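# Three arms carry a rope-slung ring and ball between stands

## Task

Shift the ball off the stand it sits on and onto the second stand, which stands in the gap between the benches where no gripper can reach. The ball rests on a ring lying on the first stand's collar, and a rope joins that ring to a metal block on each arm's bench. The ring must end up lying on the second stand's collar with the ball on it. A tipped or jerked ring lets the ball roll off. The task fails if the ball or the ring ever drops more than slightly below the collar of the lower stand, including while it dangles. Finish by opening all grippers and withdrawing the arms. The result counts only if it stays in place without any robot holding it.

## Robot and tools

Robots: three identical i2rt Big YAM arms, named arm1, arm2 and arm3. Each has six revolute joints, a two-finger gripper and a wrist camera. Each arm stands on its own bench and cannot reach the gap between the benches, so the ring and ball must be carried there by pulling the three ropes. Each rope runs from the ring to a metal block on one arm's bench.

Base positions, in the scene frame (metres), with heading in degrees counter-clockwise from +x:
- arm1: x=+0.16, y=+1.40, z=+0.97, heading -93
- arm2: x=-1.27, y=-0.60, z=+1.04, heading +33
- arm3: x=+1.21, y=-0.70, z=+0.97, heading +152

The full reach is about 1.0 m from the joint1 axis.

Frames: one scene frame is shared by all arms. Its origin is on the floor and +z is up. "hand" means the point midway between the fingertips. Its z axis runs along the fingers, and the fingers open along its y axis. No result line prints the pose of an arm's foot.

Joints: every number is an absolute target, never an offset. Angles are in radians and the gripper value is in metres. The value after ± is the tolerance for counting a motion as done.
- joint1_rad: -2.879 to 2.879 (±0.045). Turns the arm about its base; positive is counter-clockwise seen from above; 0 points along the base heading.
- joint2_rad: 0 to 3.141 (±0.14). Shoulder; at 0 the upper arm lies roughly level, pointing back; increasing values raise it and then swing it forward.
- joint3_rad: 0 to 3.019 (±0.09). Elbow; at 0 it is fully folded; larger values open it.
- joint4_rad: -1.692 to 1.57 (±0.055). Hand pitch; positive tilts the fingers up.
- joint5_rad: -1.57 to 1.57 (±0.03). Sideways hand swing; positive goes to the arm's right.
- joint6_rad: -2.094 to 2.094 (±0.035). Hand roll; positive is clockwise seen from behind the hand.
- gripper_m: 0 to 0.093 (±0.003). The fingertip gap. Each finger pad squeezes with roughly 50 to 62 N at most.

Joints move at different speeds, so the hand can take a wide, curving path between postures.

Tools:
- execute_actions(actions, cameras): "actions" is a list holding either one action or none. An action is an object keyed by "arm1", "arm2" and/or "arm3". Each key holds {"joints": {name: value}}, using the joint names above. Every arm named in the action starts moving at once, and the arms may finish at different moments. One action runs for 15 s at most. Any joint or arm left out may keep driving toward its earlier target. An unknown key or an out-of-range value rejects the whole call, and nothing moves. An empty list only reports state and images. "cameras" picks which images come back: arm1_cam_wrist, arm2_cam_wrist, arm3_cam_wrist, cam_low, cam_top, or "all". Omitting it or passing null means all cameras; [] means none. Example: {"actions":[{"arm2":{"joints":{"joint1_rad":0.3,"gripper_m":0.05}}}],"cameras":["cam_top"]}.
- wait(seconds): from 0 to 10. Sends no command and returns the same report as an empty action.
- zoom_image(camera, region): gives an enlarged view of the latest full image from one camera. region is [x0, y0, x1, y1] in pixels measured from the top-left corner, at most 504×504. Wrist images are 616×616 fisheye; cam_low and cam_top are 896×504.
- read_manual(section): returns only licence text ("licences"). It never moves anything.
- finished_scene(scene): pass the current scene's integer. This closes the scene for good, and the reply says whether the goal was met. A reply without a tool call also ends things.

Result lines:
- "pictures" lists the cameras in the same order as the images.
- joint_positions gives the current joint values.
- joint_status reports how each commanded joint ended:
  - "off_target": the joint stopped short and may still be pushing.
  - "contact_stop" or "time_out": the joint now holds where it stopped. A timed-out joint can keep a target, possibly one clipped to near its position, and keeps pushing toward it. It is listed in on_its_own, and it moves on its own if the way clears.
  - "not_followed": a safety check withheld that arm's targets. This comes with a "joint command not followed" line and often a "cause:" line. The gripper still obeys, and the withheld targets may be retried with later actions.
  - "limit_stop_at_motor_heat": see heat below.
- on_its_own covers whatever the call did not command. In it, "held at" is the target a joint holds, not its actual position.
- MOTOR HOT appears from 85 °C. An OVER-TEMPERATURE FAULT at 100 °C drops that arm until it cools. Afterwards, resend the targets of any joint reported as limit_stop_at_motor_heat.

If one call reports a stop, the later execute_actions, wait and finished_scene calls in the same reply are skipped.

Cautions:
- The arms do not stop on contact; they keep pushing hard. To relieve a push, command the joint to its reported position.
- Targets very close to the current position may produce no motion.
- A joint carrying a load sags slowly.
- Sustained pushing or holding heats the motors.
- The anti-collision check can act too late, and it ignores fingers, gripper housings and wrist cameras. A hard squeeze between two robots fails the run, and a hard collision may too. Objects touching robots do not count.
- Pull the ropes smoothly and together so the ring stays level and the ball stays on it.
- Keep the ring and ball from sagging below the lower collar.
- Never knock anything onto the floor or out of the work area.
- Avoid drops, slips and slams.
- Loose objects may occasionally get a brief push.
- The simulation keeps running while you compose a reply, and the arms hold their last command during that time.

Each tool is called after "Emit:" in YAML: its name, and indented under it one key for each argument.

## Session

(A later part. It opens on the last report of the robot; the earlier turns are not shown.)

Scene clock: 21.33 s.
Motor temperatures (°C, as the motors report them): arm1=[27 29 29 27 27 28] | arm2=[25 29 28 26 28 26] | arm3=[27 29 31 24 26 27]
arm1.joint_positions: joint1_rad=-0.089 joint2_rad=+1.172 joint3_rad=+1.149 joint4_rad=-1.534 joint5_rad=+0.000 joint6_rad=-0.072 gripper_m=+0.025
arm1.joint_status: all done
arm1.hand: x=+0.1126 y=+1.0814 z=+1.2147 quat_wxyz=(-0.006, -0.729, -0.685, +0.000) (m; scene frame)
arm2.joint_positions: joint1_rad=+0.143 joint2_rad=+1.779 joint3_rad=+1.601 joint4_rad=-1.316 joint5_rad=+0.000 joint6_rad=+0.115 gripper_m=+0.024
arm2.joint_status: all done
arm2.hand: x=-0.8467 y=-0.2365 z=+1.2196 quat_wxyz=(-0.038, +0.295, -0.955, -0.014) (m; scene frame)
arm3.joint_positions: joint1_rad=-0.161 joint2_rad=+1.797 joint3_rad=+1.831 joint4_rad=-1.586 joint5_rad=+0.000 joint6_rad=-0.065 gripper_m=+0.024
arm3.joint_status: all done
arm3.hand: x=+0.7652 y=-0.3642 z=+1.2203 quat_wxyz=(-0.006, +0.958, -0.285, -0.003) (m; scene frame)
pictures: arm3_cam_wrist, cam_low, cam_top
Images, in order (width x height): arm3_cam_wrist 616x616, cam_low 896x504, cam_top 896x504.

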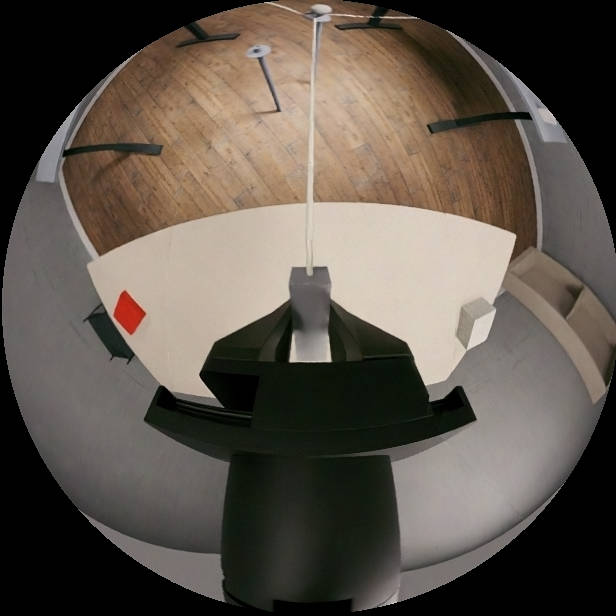

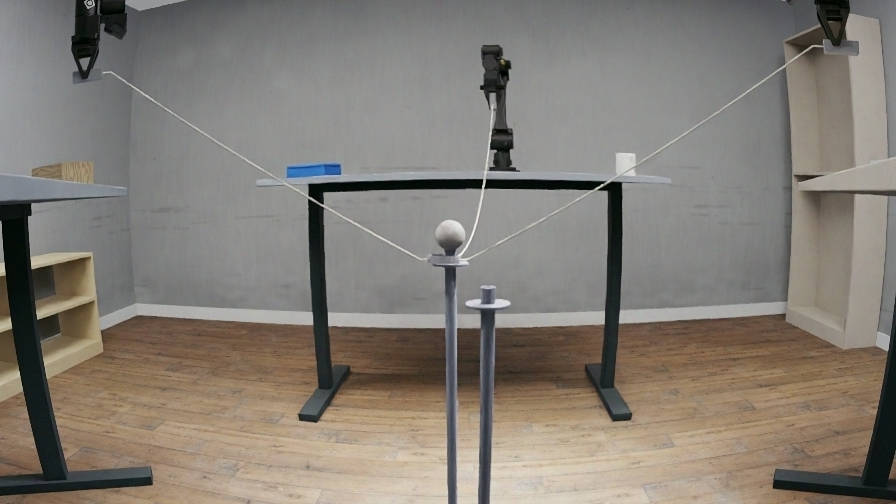

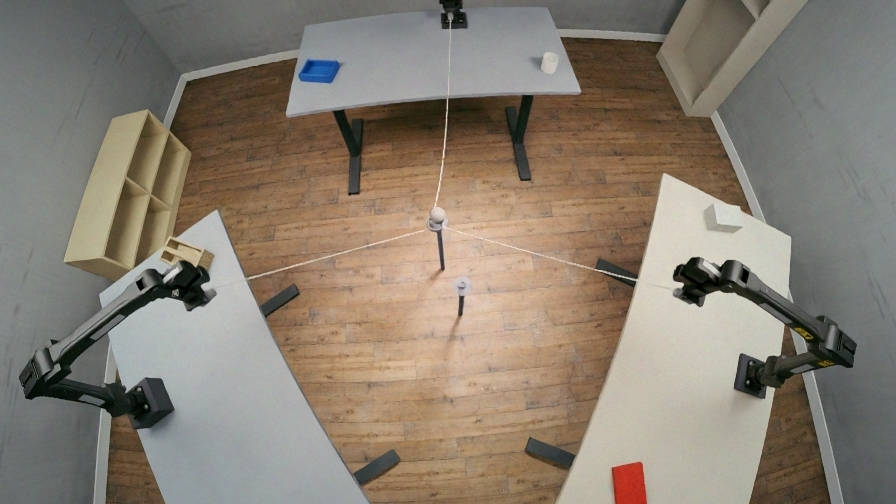

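Emit:
execute_actions:
  actions:
    - {"arm1":{"joints":{"joint4_rad":-1.6}},"arm2":{"joints":{"joint4_rad":-1.265}},"arm3":{"joints":{"joint4_rad":-1.62}}}
  cameras: ["cam_low","cam_top"]

Emit:
zoom_image:
  camera: "cam_top"
  region: [380,170,520,310]

Scene clock: 23.40 s.
Motor temperatures (°C, as the motors report them): arm1=[27 29 29 27 27 28] | arm2=[25 29 28 26 28 26] | arm3=[27 29 31 24 26 27]
arm1.joint_positions: joint1_rad=-0.089 joint2_rad=+1.172 joint3_rad=+1.149 joint4_rad=-1.592 joint5_rad=+0.000 joint6_rad=-0.072 gripper_m=+0.025
arm1.joint_status: all done
arm1.hand: x=+0.1145 y=+1.0955 z=+1.2150 quat_wxyz=(+0.013, -0.728, -0.685, -0.022) (m; scene frame)
arm2.joint_positions: joint1_rad=+0.143 joint2_rad=+1.779 joint3_rad=+1.601 joint4_rad=-1.280 joint5_rad=+0.000 joint6_rad=+0.115 gripper_m=+0.024
arm2.joint_status: all done
arm2.hand: x=-0.8400 y=-0.2307 z=+1.2204 quat_wxyz=(-0.054, +0.295, -0.954, -0.021) (m; scene frame)
arm3.joint_positions: joint1_rad=-0.161 joint2_rad=+1.797 joint3_rad=+1.831 joint4_rad=-1.603 joint5_rad=+0.000 joint6_rad=-0.065 gripper_m=+0.024
arm3.joint_status: all done
arm3.hand: x=+0.7686 y=-0.3668 z=+1.2203 quat_wxyz=(-0.003, +0.958, -0.286, +0.005) (m; scene frame)
pictures: cam_low, cam_top
Images, in order (width x height): cam_low 896x504, cam_top 896x504.

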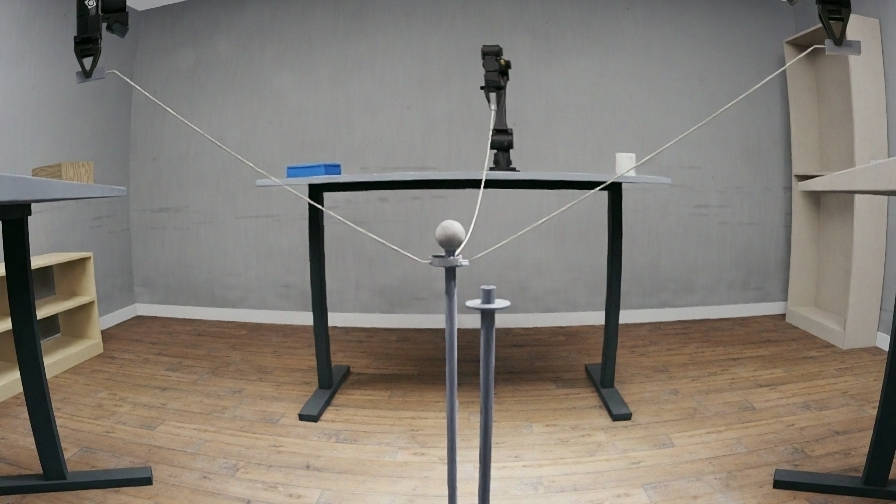

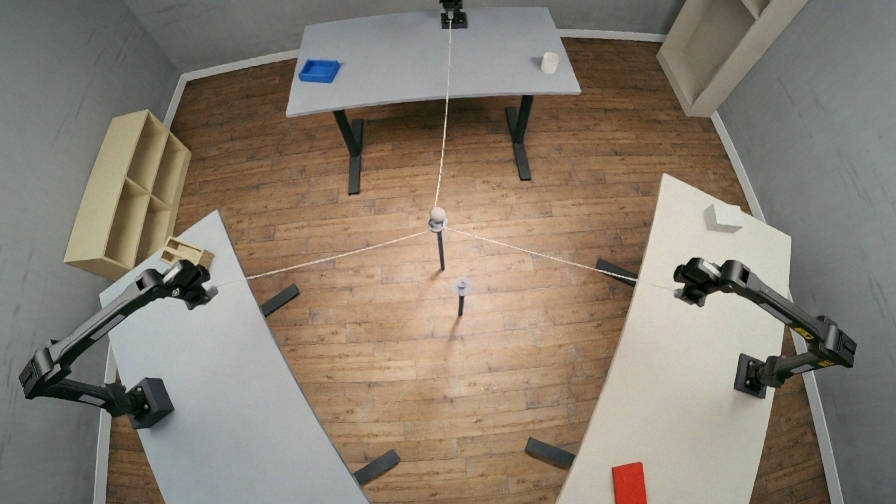

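Region (380, 170, 520, 310) of cam_top's 896x504 image, scaled by 3.600, with more detail than that image has.

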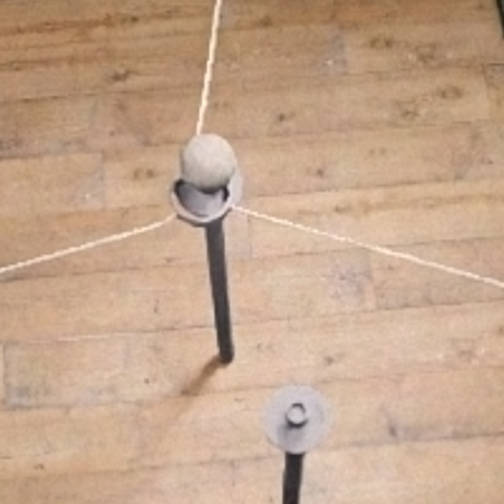

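Emit:
execute_actions:
  actions:
    - {"arm1":{"joints":{"joint2_rad":1.11}},"arm2":{"joints":{"joint2_rad":1.74}},"arm3":{"joints":{"joint2_rad":1.76}}}
  cameras: ["cam_low","cam_top"]

Emit:
zoom_image:
  camera: "cam_top"
  region: [380,170,520,310]

Scene clock: 25.73 s.
Motor temperatures (°C, as the motors report them): arm1=[27 29 30 27 27 28] | arm2=[25 29 28 27 28 26] | arm3=[27 29 31 24 26 27]
arm1.joint_positions: joint1_rad=-0.089 joint2_rad=+1.110 joint3_rad=+1.149 joint4_rad=-1.594 joint5_rad=+0.000 joint6_rad=-0.072 gripper_m=+0.025
arm1.joint_status: all done
arm1.hand: x=+0.1155 y=+1.1038 z=+1.2326 quat_wxyz=(-0.006, -0.729, -0.685, +0.001) (m; scene frame)
arm2.joint_positions: joint1_rad=+0.143 joint2_rad=+1.755 joint3_rad=+1.601 joint4_rad=-1.277 joint5_rad=+0.000 joint6_rad=+0.115 gripper_m=+0.024
arm2.joint_status: all done
arm2.hand: x=-0.8405 y=-0.2310 z=+1.2337 quat_wxyz=(-0.067, +0.295, -0.953, -0.027) (m; scene frame)
arm3.joint_positions: joint1_rad=-0.161 joint2_rad=+1.779 joint3_rad=+1.831 joint4_rad=-1.603 joint5_rad=+0.000 joint6_rad=-0.065 gripper_m=+0.024
arm3.joint_status: all done
arm3.hand: x=+0.7703 y=-0.3681 z=+1.2298 quat_wxyz=(-0.006, +0.958, -0.285, -0.004) (m; scene frame)
pictures: cam_low, cam_top
Images, in order (width x height): cam_low 896x504, cam_top 896x504.

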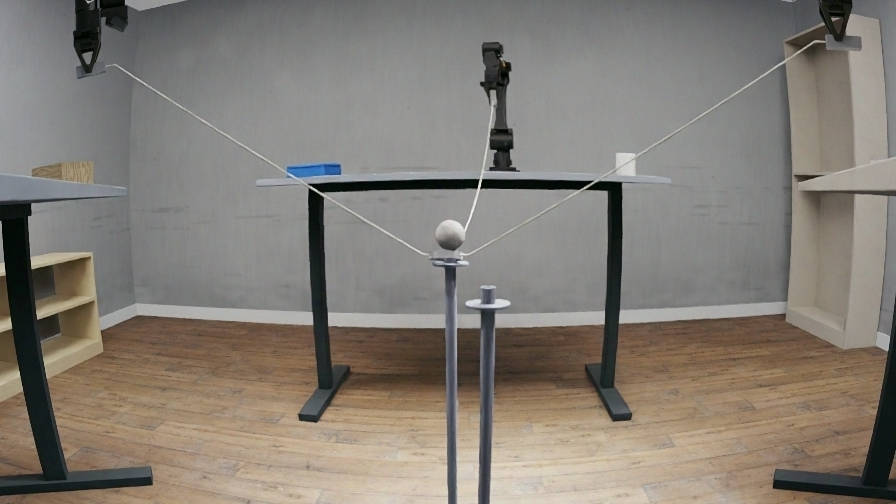

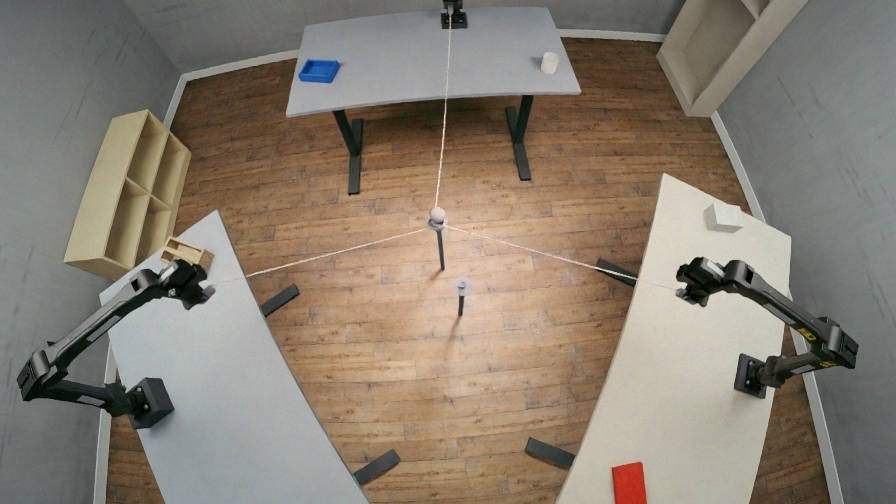

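Region (380, 170, 520, 310) of cam_top's 896x504 image, scaled by 3.600, with more detail than that image has.

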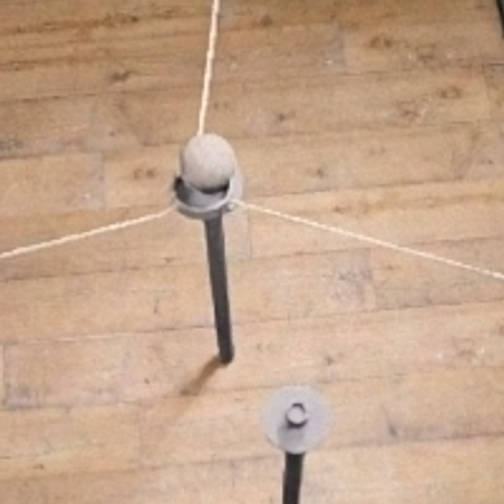

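Lifting nicely; slightly left, so more arm3.

Emit:
execute_actions:
  actions:
    - {"arm1":{"joints":{"joint2_rad":1.065}},"arm2":{"joints":{"joint2_rad":1.72}},"arm3":{"joints":{"joint2_rad":1.725}}}
  cameras: ["cam_low","cam_top"]

Emit:
zoom_image:
  camera: "cam_top"
  region: [380,170,520,310]

Scene clock: 27.67 s.
Motor temperatures (°C, as the motors report them): arm1=[27 29 30 27 27 28] | arm2=[25 29 29 27 28 26] | arm3=[27 29 32 24 26 27]
arm1.joint_positions: joint1_rad=-0.089 joint2_rad=+1.070 joint3_rad=+1.149 joint4_rad=-1.594 joint5_rad=+0.000 joint6_rad=-0.072 gripper_m=+0.025
arm1.joint_status: all done
arm1.hand: x=+0.1161 y=+1.1094 z=+1.2437 quat_wxyz=(-0.019, -0.728, -0.685, +0.017) (m; scene frame)
arm2.joint_positions: joint1_rad=+0.143 joint2_rad=+1.741 joint3_rad=+1.601 joint4_rad=-1.273 joint5_rad=+0.000 joint6_rad=+0.115 gripper_m=+0.024
arm2.joint_status: all done
arm2.hand: x=-0.8405 y=-0.2310 z=+1.2413 quat_wxyz=(-0.074, +0.295, -0.952, -0.030) (m; scene frame)
arm3.joint_positions: joint1_rad=-0.161 joint2_rad=+1.744 joint3_rad=+1.831 joint4_rad=-1.603 joint5_rad=+0.000 joint6_rad=-0.065 gripper_m=+0.024
arm3.joint_status: all done
arm3.hand: x=+0.7740 y=-0.3711 z=+1.2484 quat_wxyz=(-0.013, +0.958, -0.285, -0.020) (m; scene frame)
pictures: cam_low, cam_top
Images, in order (width x height): cam_low 896x504, cam_top 896x504.

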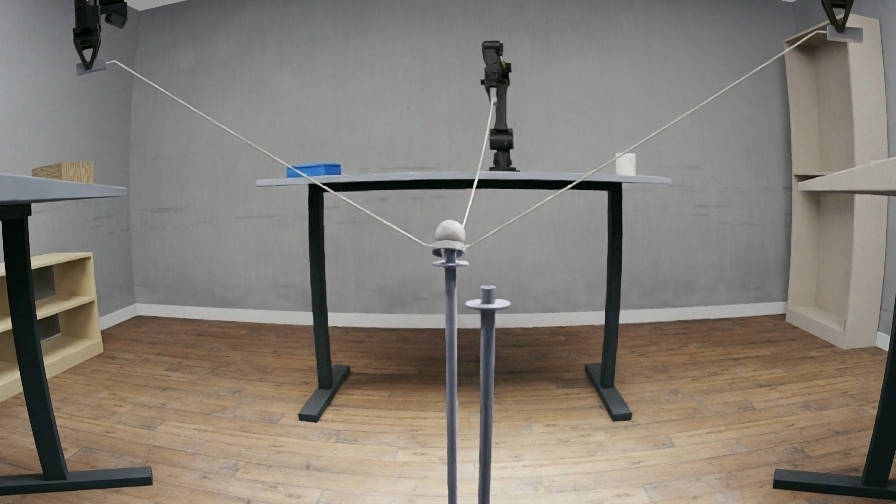

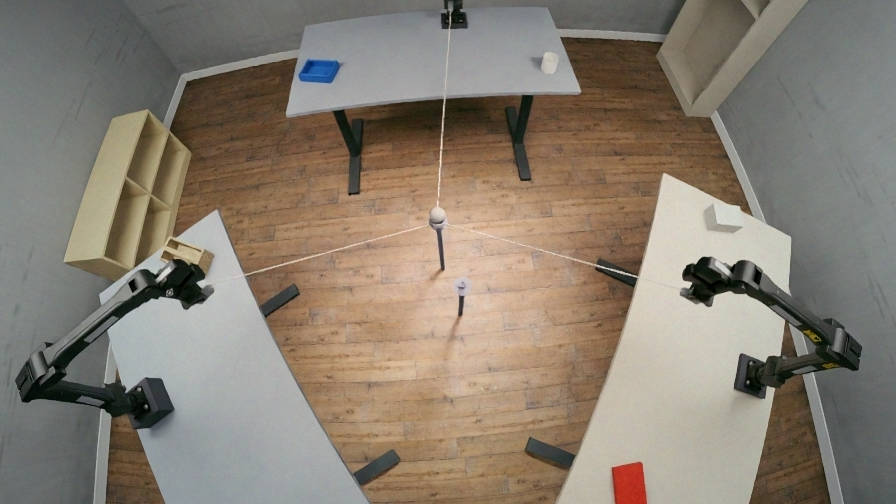

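Region (380, 170, 520, 310) of cam_top's 896x504 image, scaled by 3.600, with more detail than that image has.

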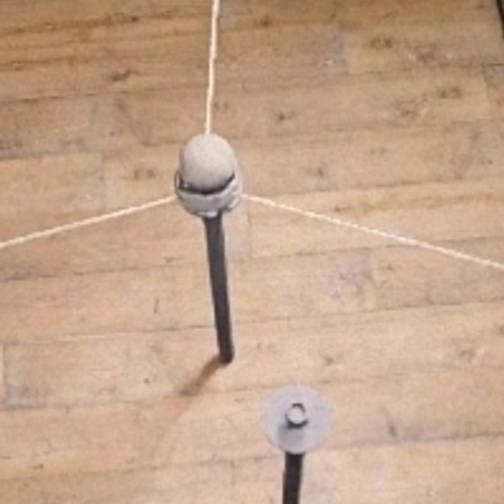

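Emit:
execute_actions:
  actions:
    - {"arm1":{"joints":{"joint2_rad":1.025}}}
  cameras: ["cam_low"]

Emit:
zoom_image:
  camera: "cam_low"
  region: [390,190,530,330]

Scene clock: 29.47 s.
Motor temperatures (°C, as the motors report them): arm1=[27 29 30 27 27 28] | arm2=[25 29 29 27 28 26] | arm3=[27 29 32 24 26 27]
arm1.joint_positions: joint1_rad=-0.089 joint2_rad=+1.031 joint3_rad=+1.149 joint4_rad=-1.594 joint5_rad=+0.000 joint6_rad=-0.072 gripper_m=+0.025
arm1.joint_status: all done
arm1.hand: x=+0.1168 y=+1.1154 z=+1.2542 quat_wxyz=(-0.031, -0.728, -0.684, +0.032) (m; scene frame)
arm2.joint_positions: joint1_rad=+0.143 joint2_rad=+1.741 joint3_rad=+1.601 joint4_rad=-1.273 joint5_rad=+0.000 joint6_rad=+0.115 gripper_m=+0.024
arm2.joint_status: not commanded
arm2.hand: x=-0.8405 y=-0.2310 z=+1.2413 quat_wxyz=(-0.074, +0.295, -0.952, -0.030) (m; scene frame)
arm3.joint_positions: joint1_rad=-0.161 joint2_rad=+1.744 joint3_rad=+1.831 joint4_rad=-1.603 joint5_rad=+0.000 joint6_rad=-0.065 gripper_m=+0.024
arm3.joint_status: not commanded
arm3.hand: x=+0.7740 y=-0.3711 z=+1.2484 quat_wxyz=(-0.013, +0.958, -0.285, -0.020) (m; scene frame)
pictures: cam_low
Images, in order (width x height): cam_low 896x504.

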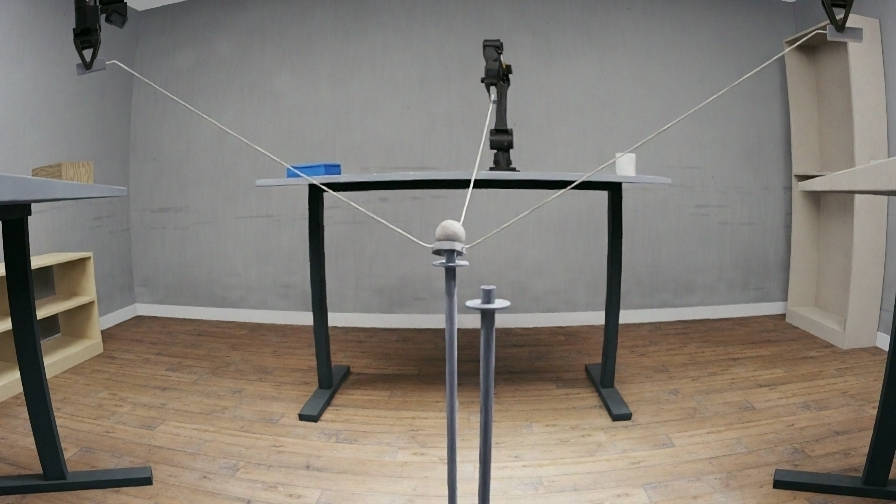

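Region (390, 190, 530, 330) of cam_low's 896x504 image, scaled by 3.600, with more detail than that image has.

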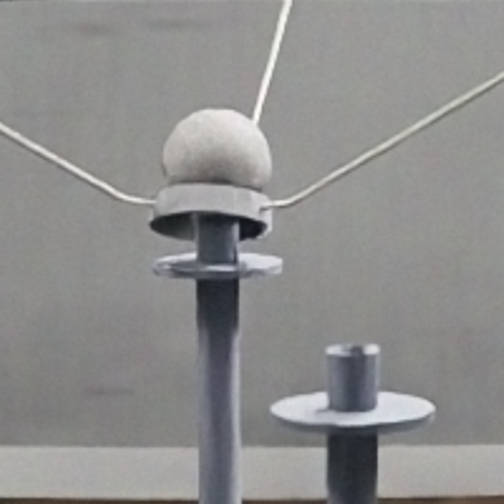

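Emit:
execute_actions:
  actions:
    - {"arm1":{"joints":{"joint2_rad":0.985}}}
  cameras: ["cam_low"]

Emit:
zoom_image:
  camera: "cam_low"
  region: [390,190,530,330]

Scene clock: 31.23 s.
Motor temperatures (°C, as the motors report them): arm1=[27 29 30 27 27 28] | arm2=[25 29 29 27 28 26] | arm3=[27 29 32 24 26 27]
arm1.joint_positions: joint1_rad=-0.089 joint2_rad=+0.995 joint3_rad=+1.149 joint4_rad=-1.594 joint5_rad=+0.000 joint6_rad=-0.072 gripper_m=+0.025
arm1.joint_status: all done
arm1.hand: x=+0.1176 y=+1.1213 z=+1.2638 quat_wxyz=(-0.043, -0.727, -0.683, +0.046) (m; scene frame)
arm2.joint_positions: joint1_rad=+0.143 joint2_rad=+1.741 joint3_rad=+1.601 joint4_rad=-1.273 joint5_rad=+0.000 joint6_rad=+0.115 gripper_m=+0.024
arm2.joint_status: not commanded
arm2.hand: x=-0.8405 y=-0.2310 z=+1.2413 quat_wxyz=(-0.074, +0.295, -0.952, -0.030) (m; scene frame)
arm3.joint_positions: joint1_rad=-0.161 joint2_rad=+1.744 joint3_rad=+1.831 joint4_rad=-1.603 joint5_rad=+0.000 joint6_rad=-0.065 gripper_m=+0.024
arm3.joint_status: not commanded
arm3.hand: x=+0.7740 y=-0.3711 z=+1.2484 quat_wxyz=(-0.013, +0.958, -0.285, -0.020) (m; scene frame)
pictures: cam_low
Images, in order (width x height): cam_low 896x504.

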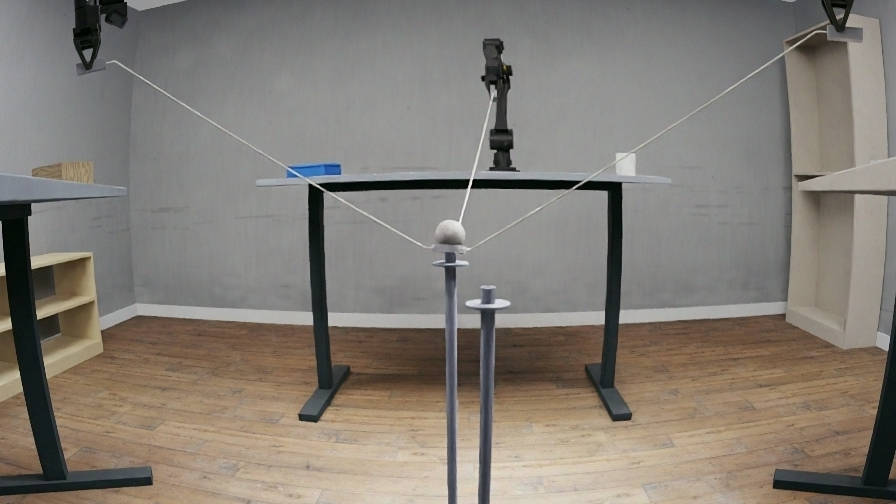

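Region (390, 190, 530, 330) of cam_low's 896x504 image, scaled by 3.600, with more detail than that image has.

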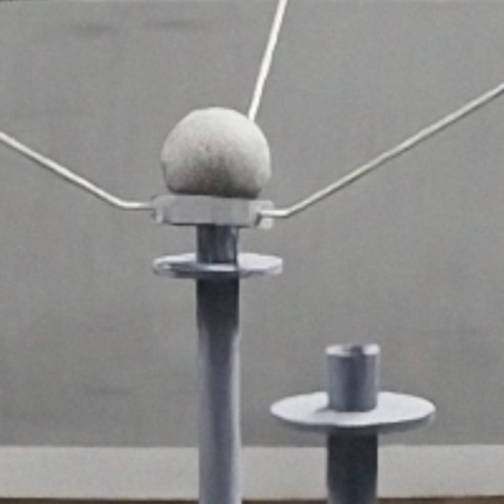

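Level. Raise all.

Emit:
execute_actions:
  actions:
    - {"arm1":{"joints":{"joint2_rad":0.945}},"arm2":{"joints":{"joint2_rad":1.685}},"arm3":{"joints":{"joint2_rad":1.695}}}
  cameras: ["cam_low"]

Emit:
zoom_image:
  camera: "cam_low"
  region: [390,190,530,330]

Scene clock: 32.87 s.
Motor temperatures (°C, as the motors report them): arm1=[27 29 30 27 27 28] | arm2=[25 29 29 27 28 26] | arm3=[27 29 32 24 26 27]
arm1.joint_positions: joint1_rad=-0.089 joint2_rad=+0.958 joint3_rad=+1.149 joint4_rad=-1.594 joint5_rad=+0.000 joint6_rad=-0.072 gripper_m=+0.025
arm1.joint_status: all done
arm1.hand: x=+0.1183 y=+1.1276 z=+1.2733 quat_wxyz=(-0.054, -0.726, -0.682, +0.060) (m; scene frame)
arm2.joint_positions: joint1_rad=+0.143 joint2_rad=+1.698 joint3_rad=+1.601 joint4_rad=-1.273 joint5_rad=+0.000 joint6_rad=+0.116 gripper_m=+0.024
arm2.joint_status: all done
arm2.hand: x=-0.8431 y=-0.2332 z=+1.2647 quat_wxyz=(-0.094, +0.294, -0.950, -0.039) (m; scene frame)
arm3.joint_positions: joint1_rad=-0.161 joint2_rad=+1.713 joint3_rad=+1.831 joint4_rad=-1.603 joint5_rad=+0.000 joint6_rad=-0.065 gripper_m=+0.024
arm3.joint_status: all done
arm3.hand: x=+0.7777 y=-0.3741 z=+1.2648 quat_wxyz=(-0.018, +0.958, -0.285, -0.035) (m; scene frame)
pictures: cam_low
Images, in order (width x height): cam_low 896x504.

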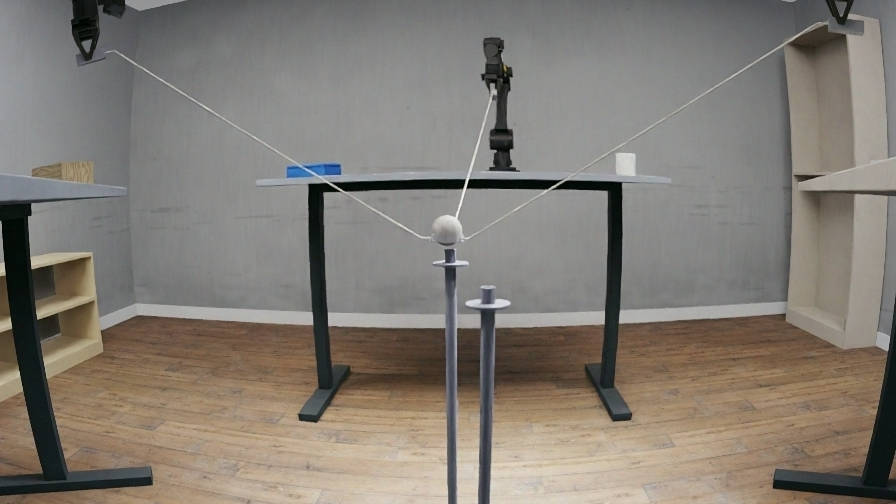

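Region (390, 190, 530, 330) of cam_low's 896x504 image, scaled by 3.600, with more detail than that image has.

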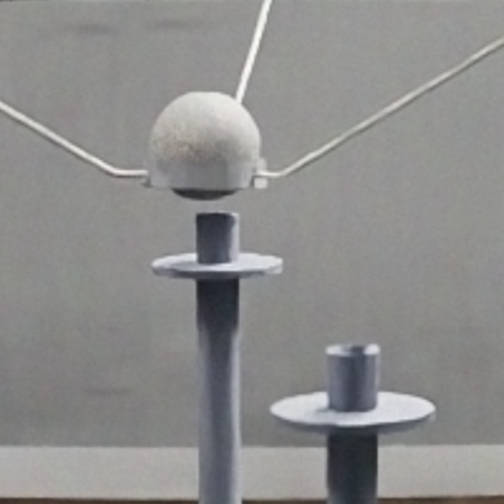

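Emit:
execute_actions:
  actions: []
  cameras: ["cam_low","cam_top"]

Emit:
zoom_image:
  camera: "cam_low"
  region: [390,190,530,330]

Emit:
zoom_image:
  camera: "cam_top"
  region: [380,170,520,310]

Scene clock: 33.83 s.
Motor temperatures (°C, as the motors report them): arm1=[27 29 30 27 27 28] | arm2=[25 29 29 27 28 26] | arm3=[27 29 32 24 26 27]
arm1.joint_positions: joint1_rad=-0.089 joint2_rad=+0.958 joint3_rad=+1.149 joint4_rad=-1.594 joint5_rad=+0.000 joint6_rad=-0.072 gripper_m=+0.025
arm1.joint_status: all done
arm1.hand: x=+0.1183 y=+1.1276 z=+1.2733 quat_wxyz=(-0.054, -0.726, -0.682, +0.060) (m; scene frame)
arm2.joint_positions: joint1_rad=+0.143 joint2_rad=+1.698 joint3_rad=+1.601 joint4_rad=-1.273 joint5_rad=+0.000 joint6_rad=+0.116 gripper_m=+0.024
arm2.joint_status: all done
arm2.hand: x=-0.8431 y=-0.2332 z=+1.2647 quat_wxyz=(-0.094, +0.294, -0.950, -0.039) (m; scene frame)
arm3.joint_positions: joint1_rad=-0.161 joint2_rad=+1.713 joint3_rad=+1.831 joint4_rad=-1.603 joint5_rad=+0.000 joint6_rad=-0.065 gripper_m=+0.024
arm3.joint_status: all done
arm3.hand: x=+0.7777 y=-0.3741 z=+1.2648 quat_wxyz=(-0.018, +0.958, -0.285, -0.035) (m; scene frame)
pictures: cam_low, cam_top
Images, in order (width x height): cam_low 896x504, cam_top 896x504.

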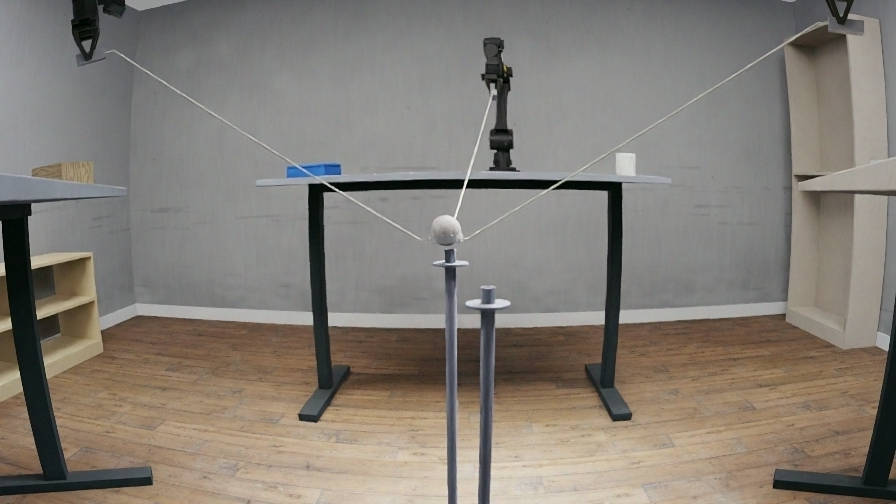

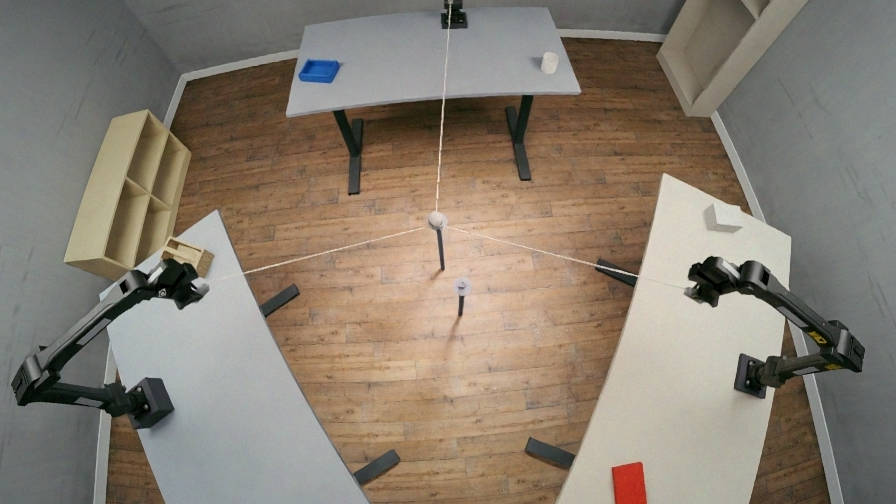

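Region (390, 190, 530, 330) of cam_low's 896x504 image, scaled by 3.600, with more detail than that image has.

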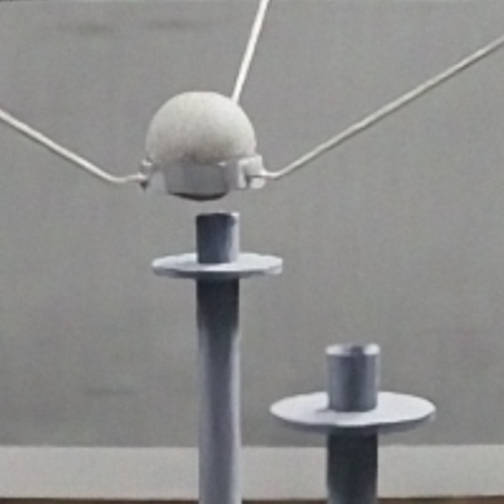

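Region (380, 170, 520, 310) of cam_top's 896x504 image, scaled by 3.600, with more detail than that image has.

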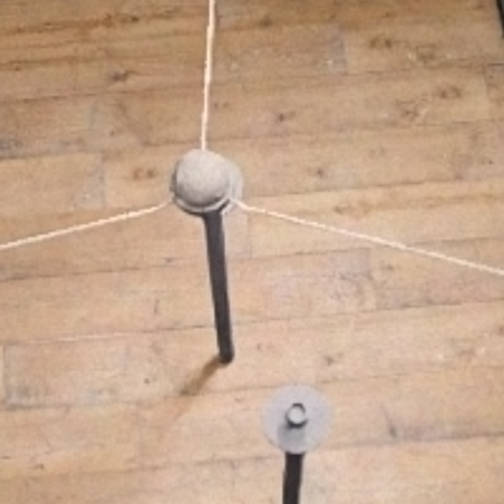

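Emit:
execute_actions:
  actions:
    - {"arm1":{"joints":{"joint1_rad":-0.035,"joint2_rad":1.05,"joint3_rad":1.235,"joint4_rad":-1.57,"joint6_rad":-0.01}},"arm2":{"joints":{"joint1_rad":0.083,"joint2_rad":1.67,"joint4_rad":-1.335,"joint6_rad":0.04}},"arm3":{"joints":{"joint1_rad":-0.12,"joint2_rad":1.63,"joint3_rad":1.75,"joint6_rad":-0.01}}}
  cameras: ["cam_low","cam_top"]

Scene clock: 37.93 s.
Motor temperatures (°C, as the motors report them): arm1=[27 28 30 27 27 28] | arm2=[25 30 30 27 28 26] | arm3=[27 29 32 24 26 27]
arm1.joint_positions: joint1_rad=-0.046 joint2_rad=+1.073 joint3_rad=+1.167 joint4_rad=-1.566 joint5_rad=+0.000 joint6_rad=-0.019 gripper_m=+0.025
arm1.joint_status: all done
arm1.hand: x=+0.1275 y=+1.0969 z=+1.2508 quat_wxyz=(-0.035, -0.731, -0.681, +0.032) (m; scene frame)
arm2.joint_positions: joint1_rad=+0.074 joint2_rad=+1.696 joint3_rad=+1.601 joint4_rad=-1.316 joint5_rad=+0.001 joint6_rad=+0.059 gripper_m=+0.024
arm2.joint_status: all done
arm2.hand: x=-0.8267 y=-0.2702 z=+1.2644 quat_wxyz=(-0.078, +0.288, -0.954, -0.026) (m; scene frame)
arm3.joint_positions: joint1_rad=-0.117 joint2_rad=+1.649 joint3_rad=+1.750 joint4_rad=-1.603 joint5_rad=+0.000 joint6_rad=-0.026 gripper_m=+0.024
arm3.joint_status: all done
arm3.hand: x=+0.7860 y=-0.4089 z=+1.2651 quat_wxyz=(-0.014, +0.959, -0.283, -0.028) (m; scene frame)
pictures: cam_low, cam_top
Images, in order (width x height): cam_low 896x504, cam_top 896x504.

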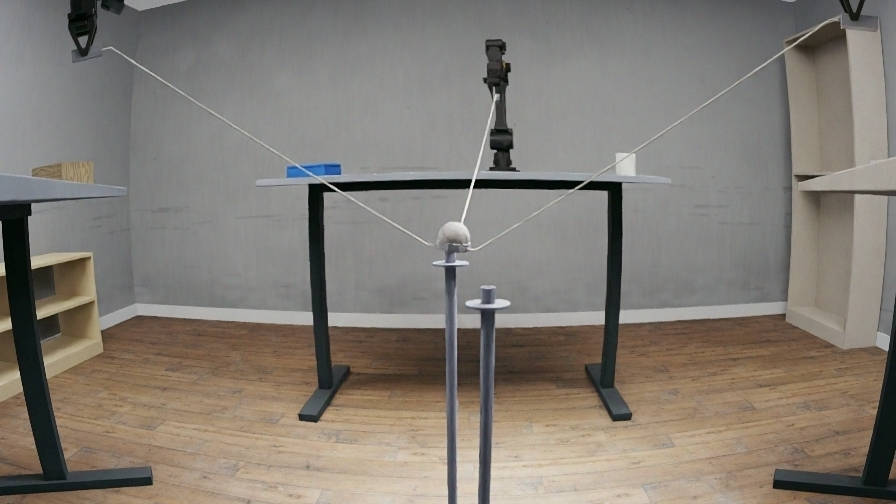

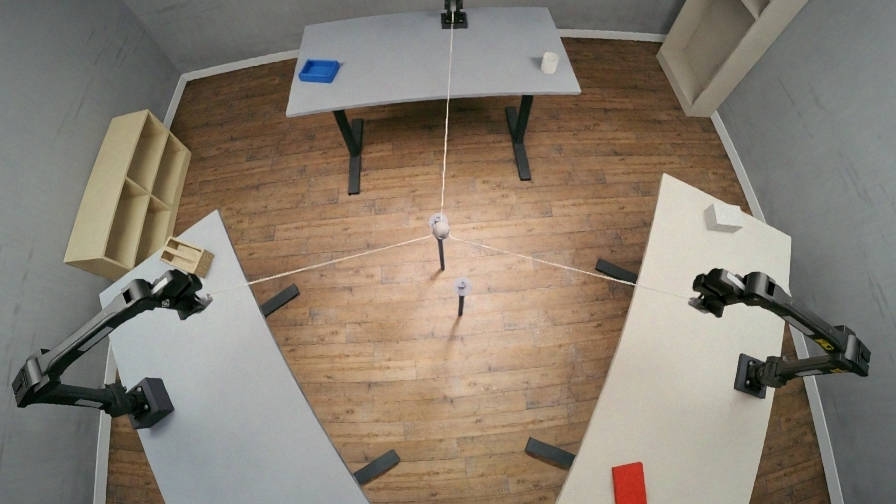

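Emit:
execute_actions:
  actions:
    - {"arm1":{"joints":{"joint1_rad":0.012,"joint2_rad":1.115,"joint3_rad":1.34,"joint6_rad":0.03}},"arm2":{"joints":{"joint1_rad":0.028,"joint2_rad":1.65,"joint4_rad":-1.39,"joint6_rad":-0.02}},"arm3":{"joints":{"joint1_rad":-0.078,"joint2_rad":1.545,"joint3_rad":1.668,"joint6_rad":0.035}}}
  cameras: ["cam_low","cam_top"]

Scene clock: 39.83 s.
Motor temperatures (°C, as the motors report them): arm1=[27 28 31 27 27 28] | arm2=[25 30 30 27 28 26] | arm3=[27 29 32 24 26 27]
arm1.joint_positions: joint1_rad=+0.002 joint2_rad=+1.122 joint3_rad=+1.278 joint4_rad=-1.566 joint5_rad=+0.000 joint6_rad=+0.021 gripper_m=+0.025
arm1.joint_status: all done
arm1.hand: x=+0.1406 y=+1.0654 z=+1.2817 quat_wxyz=(-0.058, -0.727, -0.682, +0.053) (m; scene frame)
arm2.joint_positions: joint1_rad=+0.021 joint2_rad=+1.669 joint3_rad=+1.601 joint4_rad=-1.370 joint5_rad=+0.001 joint6_rad=-0.001 gripper_m=+0.024
arm2.joint_status: all done
arm2.hand: x=-0.8230 y=-0.3026 z=+1.2767 quat_wxyz=(-0.066, +0.292, -0.954, -0.018) (m; scene frame)
arm3.joint_positions: joint1_rad=-0.076 joint2_rad=+1.555 joint3_rad=+1.665 joint4_rad=-1.603 joint5_rad=+0.000 joint6_rad=+0.019 gripper_m=+0.024
arm3.joint_status: all done
arm3.hand: x=+0.8027 y=-0.4441 z=+1.2762 quat_wxyz=(-0.013, +0.958, -0.285, -0.032) (m; scene frame)
pictures: cam_low, cam_top
Images, in order (width x height): cam_low 896x504, cam_top 896x504.

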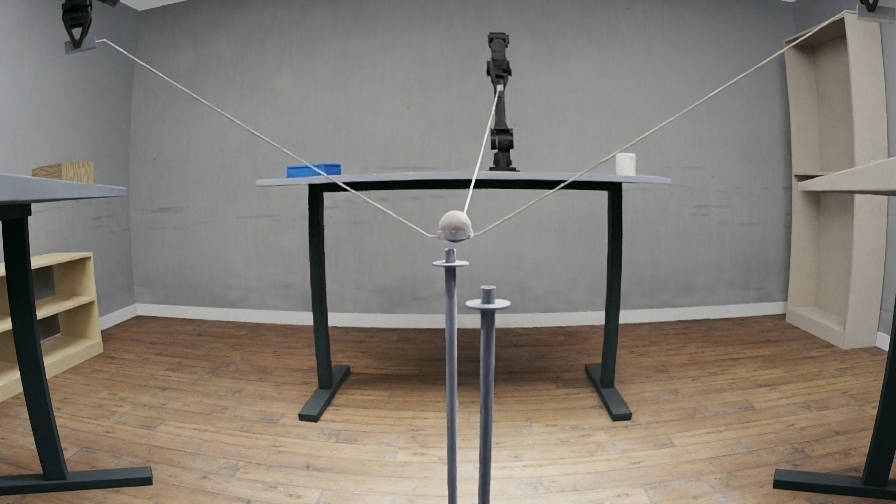

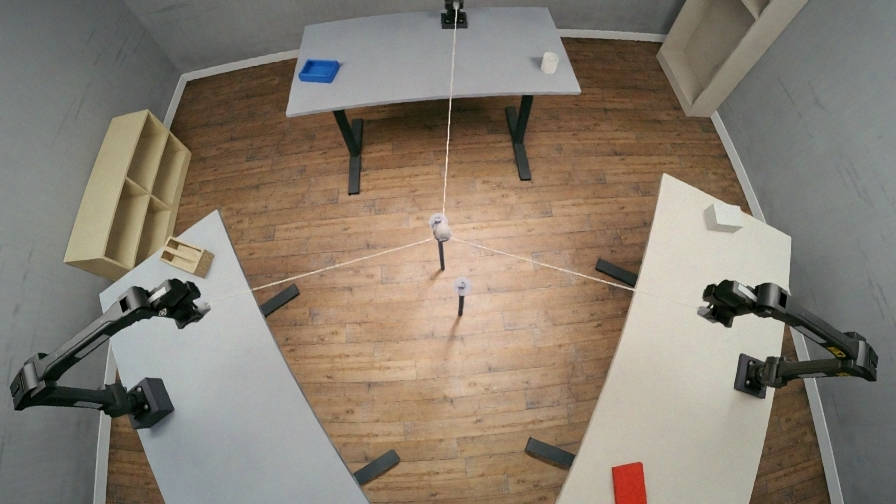

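Good. 3/8 then mid.

Emit:
execute_actions:
  actions:
    - {"arm1":{"joints":{"joint1_rad":0.047,"joint2_rad":1.2,"joint3_rad":1.415,"joint4_rad":-1.545,"joint6_rad":0.065}},"arm2":{"joints":{"joint1_rad":-0.035,"joint4_rad":-1.425,"joint6_rad":-0.085}},"arm3":{"joints":{"joint1_rad":-0.027,"joint2_rad":1.48,"joint3_rad":1.595,"joint6_rad":0.085}}}
  cameras: []

Emit:
execute_actions:
  actions:
    - {"arm1":{"joints":{"joint1_rad":0.076,"joint2_rad":1.288,"joint3_rad":1.488,"joint4_rad":-1.53,"joint6_rad":0.093}},"arm2":{"joints":{"joint1_rad":-0.101,"joint4_rad":-1.455,"joint6_rad":-0.15}},"arm3":{"joints":{"joint1_rad":0.027,"joint2_rad":1.415,"joint3_rad":1.525,"joint6_rad":0.14}}}
  cameras: ["cam_low","cam_top"]

Scene clock: 42.47 s.
Motor temperatures (°C, as the motors report them): arm1=[27 28 32 27 27 28] | arm2=[25 30 30 27 28 26] | arm3=[27 29 32 24 26 27]
arm1.joint_positions: joint1_rad=+0.035 joint2_rad=+1.218 joint3_rad=+1.354 joint4_rad=-1.542 joint5_rad=+0.000 joint6_rad=+0.056 gripper_m=+0.025
arm1.joint_status: all done
arm1.hand: x=+0.1512 y=+1.0272 z=+1.2823 quat_wxyz=(-0.061, -0.728, -0.681, +0.052) (m; scene frame)
arm2.joint_positions: joint1_rad=-0.043 joint2_rad=+1.669 joint3_rad=+1.601 joint4_rad=-1.405 joint5_rad=+0.001 joint6_rad=-0.066 gripper_m=+0.024
arm2.joint_status: all done
arm2.hand: x=-0.8119 y=-0.3362 z=+1.2759 quat_wxyz=(-0.051, +0.293, -0.955, -0.010) (m; scene frame)
arm3.joint_positions: joint1_rad=-0.024 joint2_rad=+1.497 joint3_rad=+1.592 joint4_rad=-1.603 joint5_rad=+0.000 joint6_rad=+0.069 gripper_m=+0.024
arm3.joint_status: all done
arm3.hand: x=+0.8120 y=-0.4780 z=+1.2734 quat_wxyz=(-0.010, +0.958, -0.284, -0.026) (m; scene frame)
pictures: none
No camera images: the call's "cameras" was empty. Leave "cameras" out to get every camera's image.

Scene clock: 43.37 s.
Motor temperatures (°C, as the motors report them): arm1=[27 28 32 27 27 28] | arm2=[25 30 30 26 28 26] | arm3=[27 29 32 24 26 27]
arm1.joint_positions: joint1_rad=+0.063 joint2_rad=+1.303 joint3_rad=+1.428 joint4_rad=-1.529 joint5_rad=+0.000 joint6_rad=+0.084 gripper_m=+0.025
arm1.joint_status: all done
arm1.hand: x=+0.1627 y=+0.9938 z=+1.2825 quat_wxyz=(-0.063, -0.727, -0.681, +0.051) (m; scene frame)
arm2.joint_positions: joint1_rad=-0.108 joint2_rad=+1.669 joint3_rad=+1.601 joint4_rad=-1.435 joint5_rad=+0.001 joint6_rad=-0.131 gripper_m=+0.024
arm2.joint_status: all done
arm2.hand: x=-0.8019 y=-0.3702 z=+1.2753 quat_wxyz=(-0.036, +0.293, -0.955, -0.004) (m; scene frame)
arm3.joint_positions: joint1_rad=+0.029 joint2_rad=+1.430 joint3_rad=+1.523 joint4_rad=-1.603 joint5_rad=+0.000 joint6_rad=+0.124 gripper_m=+0.024
arm3.joint_status: all done
arm3.hand: x=+0.8242 y=-0.5110 z=+1.2740 quat_wxyz=(-0.008, +0.958, -0.285, -0.024) (m; scene frame)
pictures: cam_low, cam_top
Images, in order (width x height): cam_low 896x504, cam_top 896x504.

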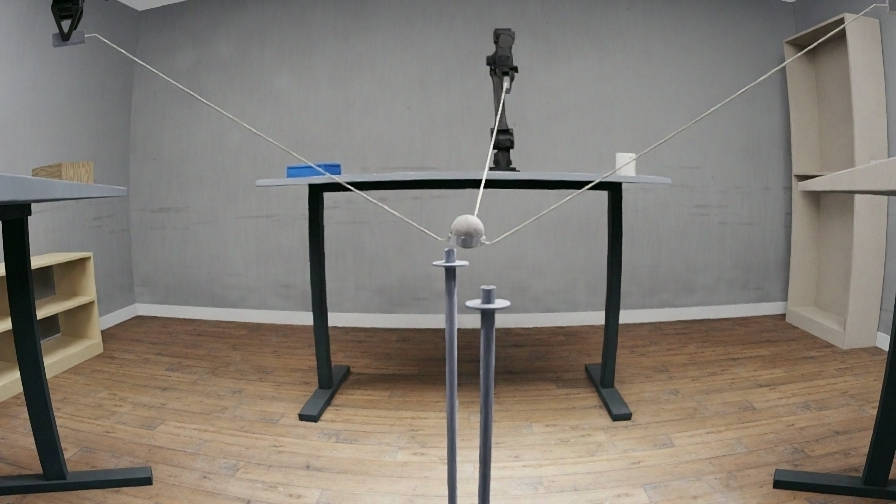

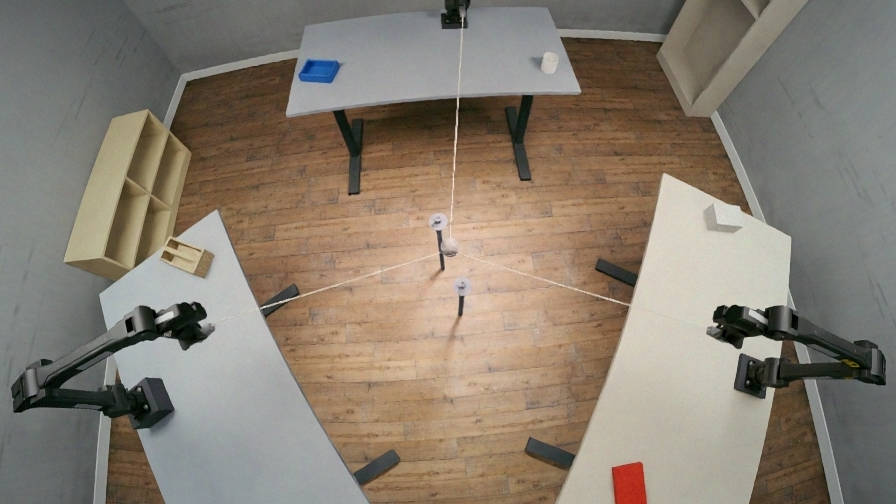

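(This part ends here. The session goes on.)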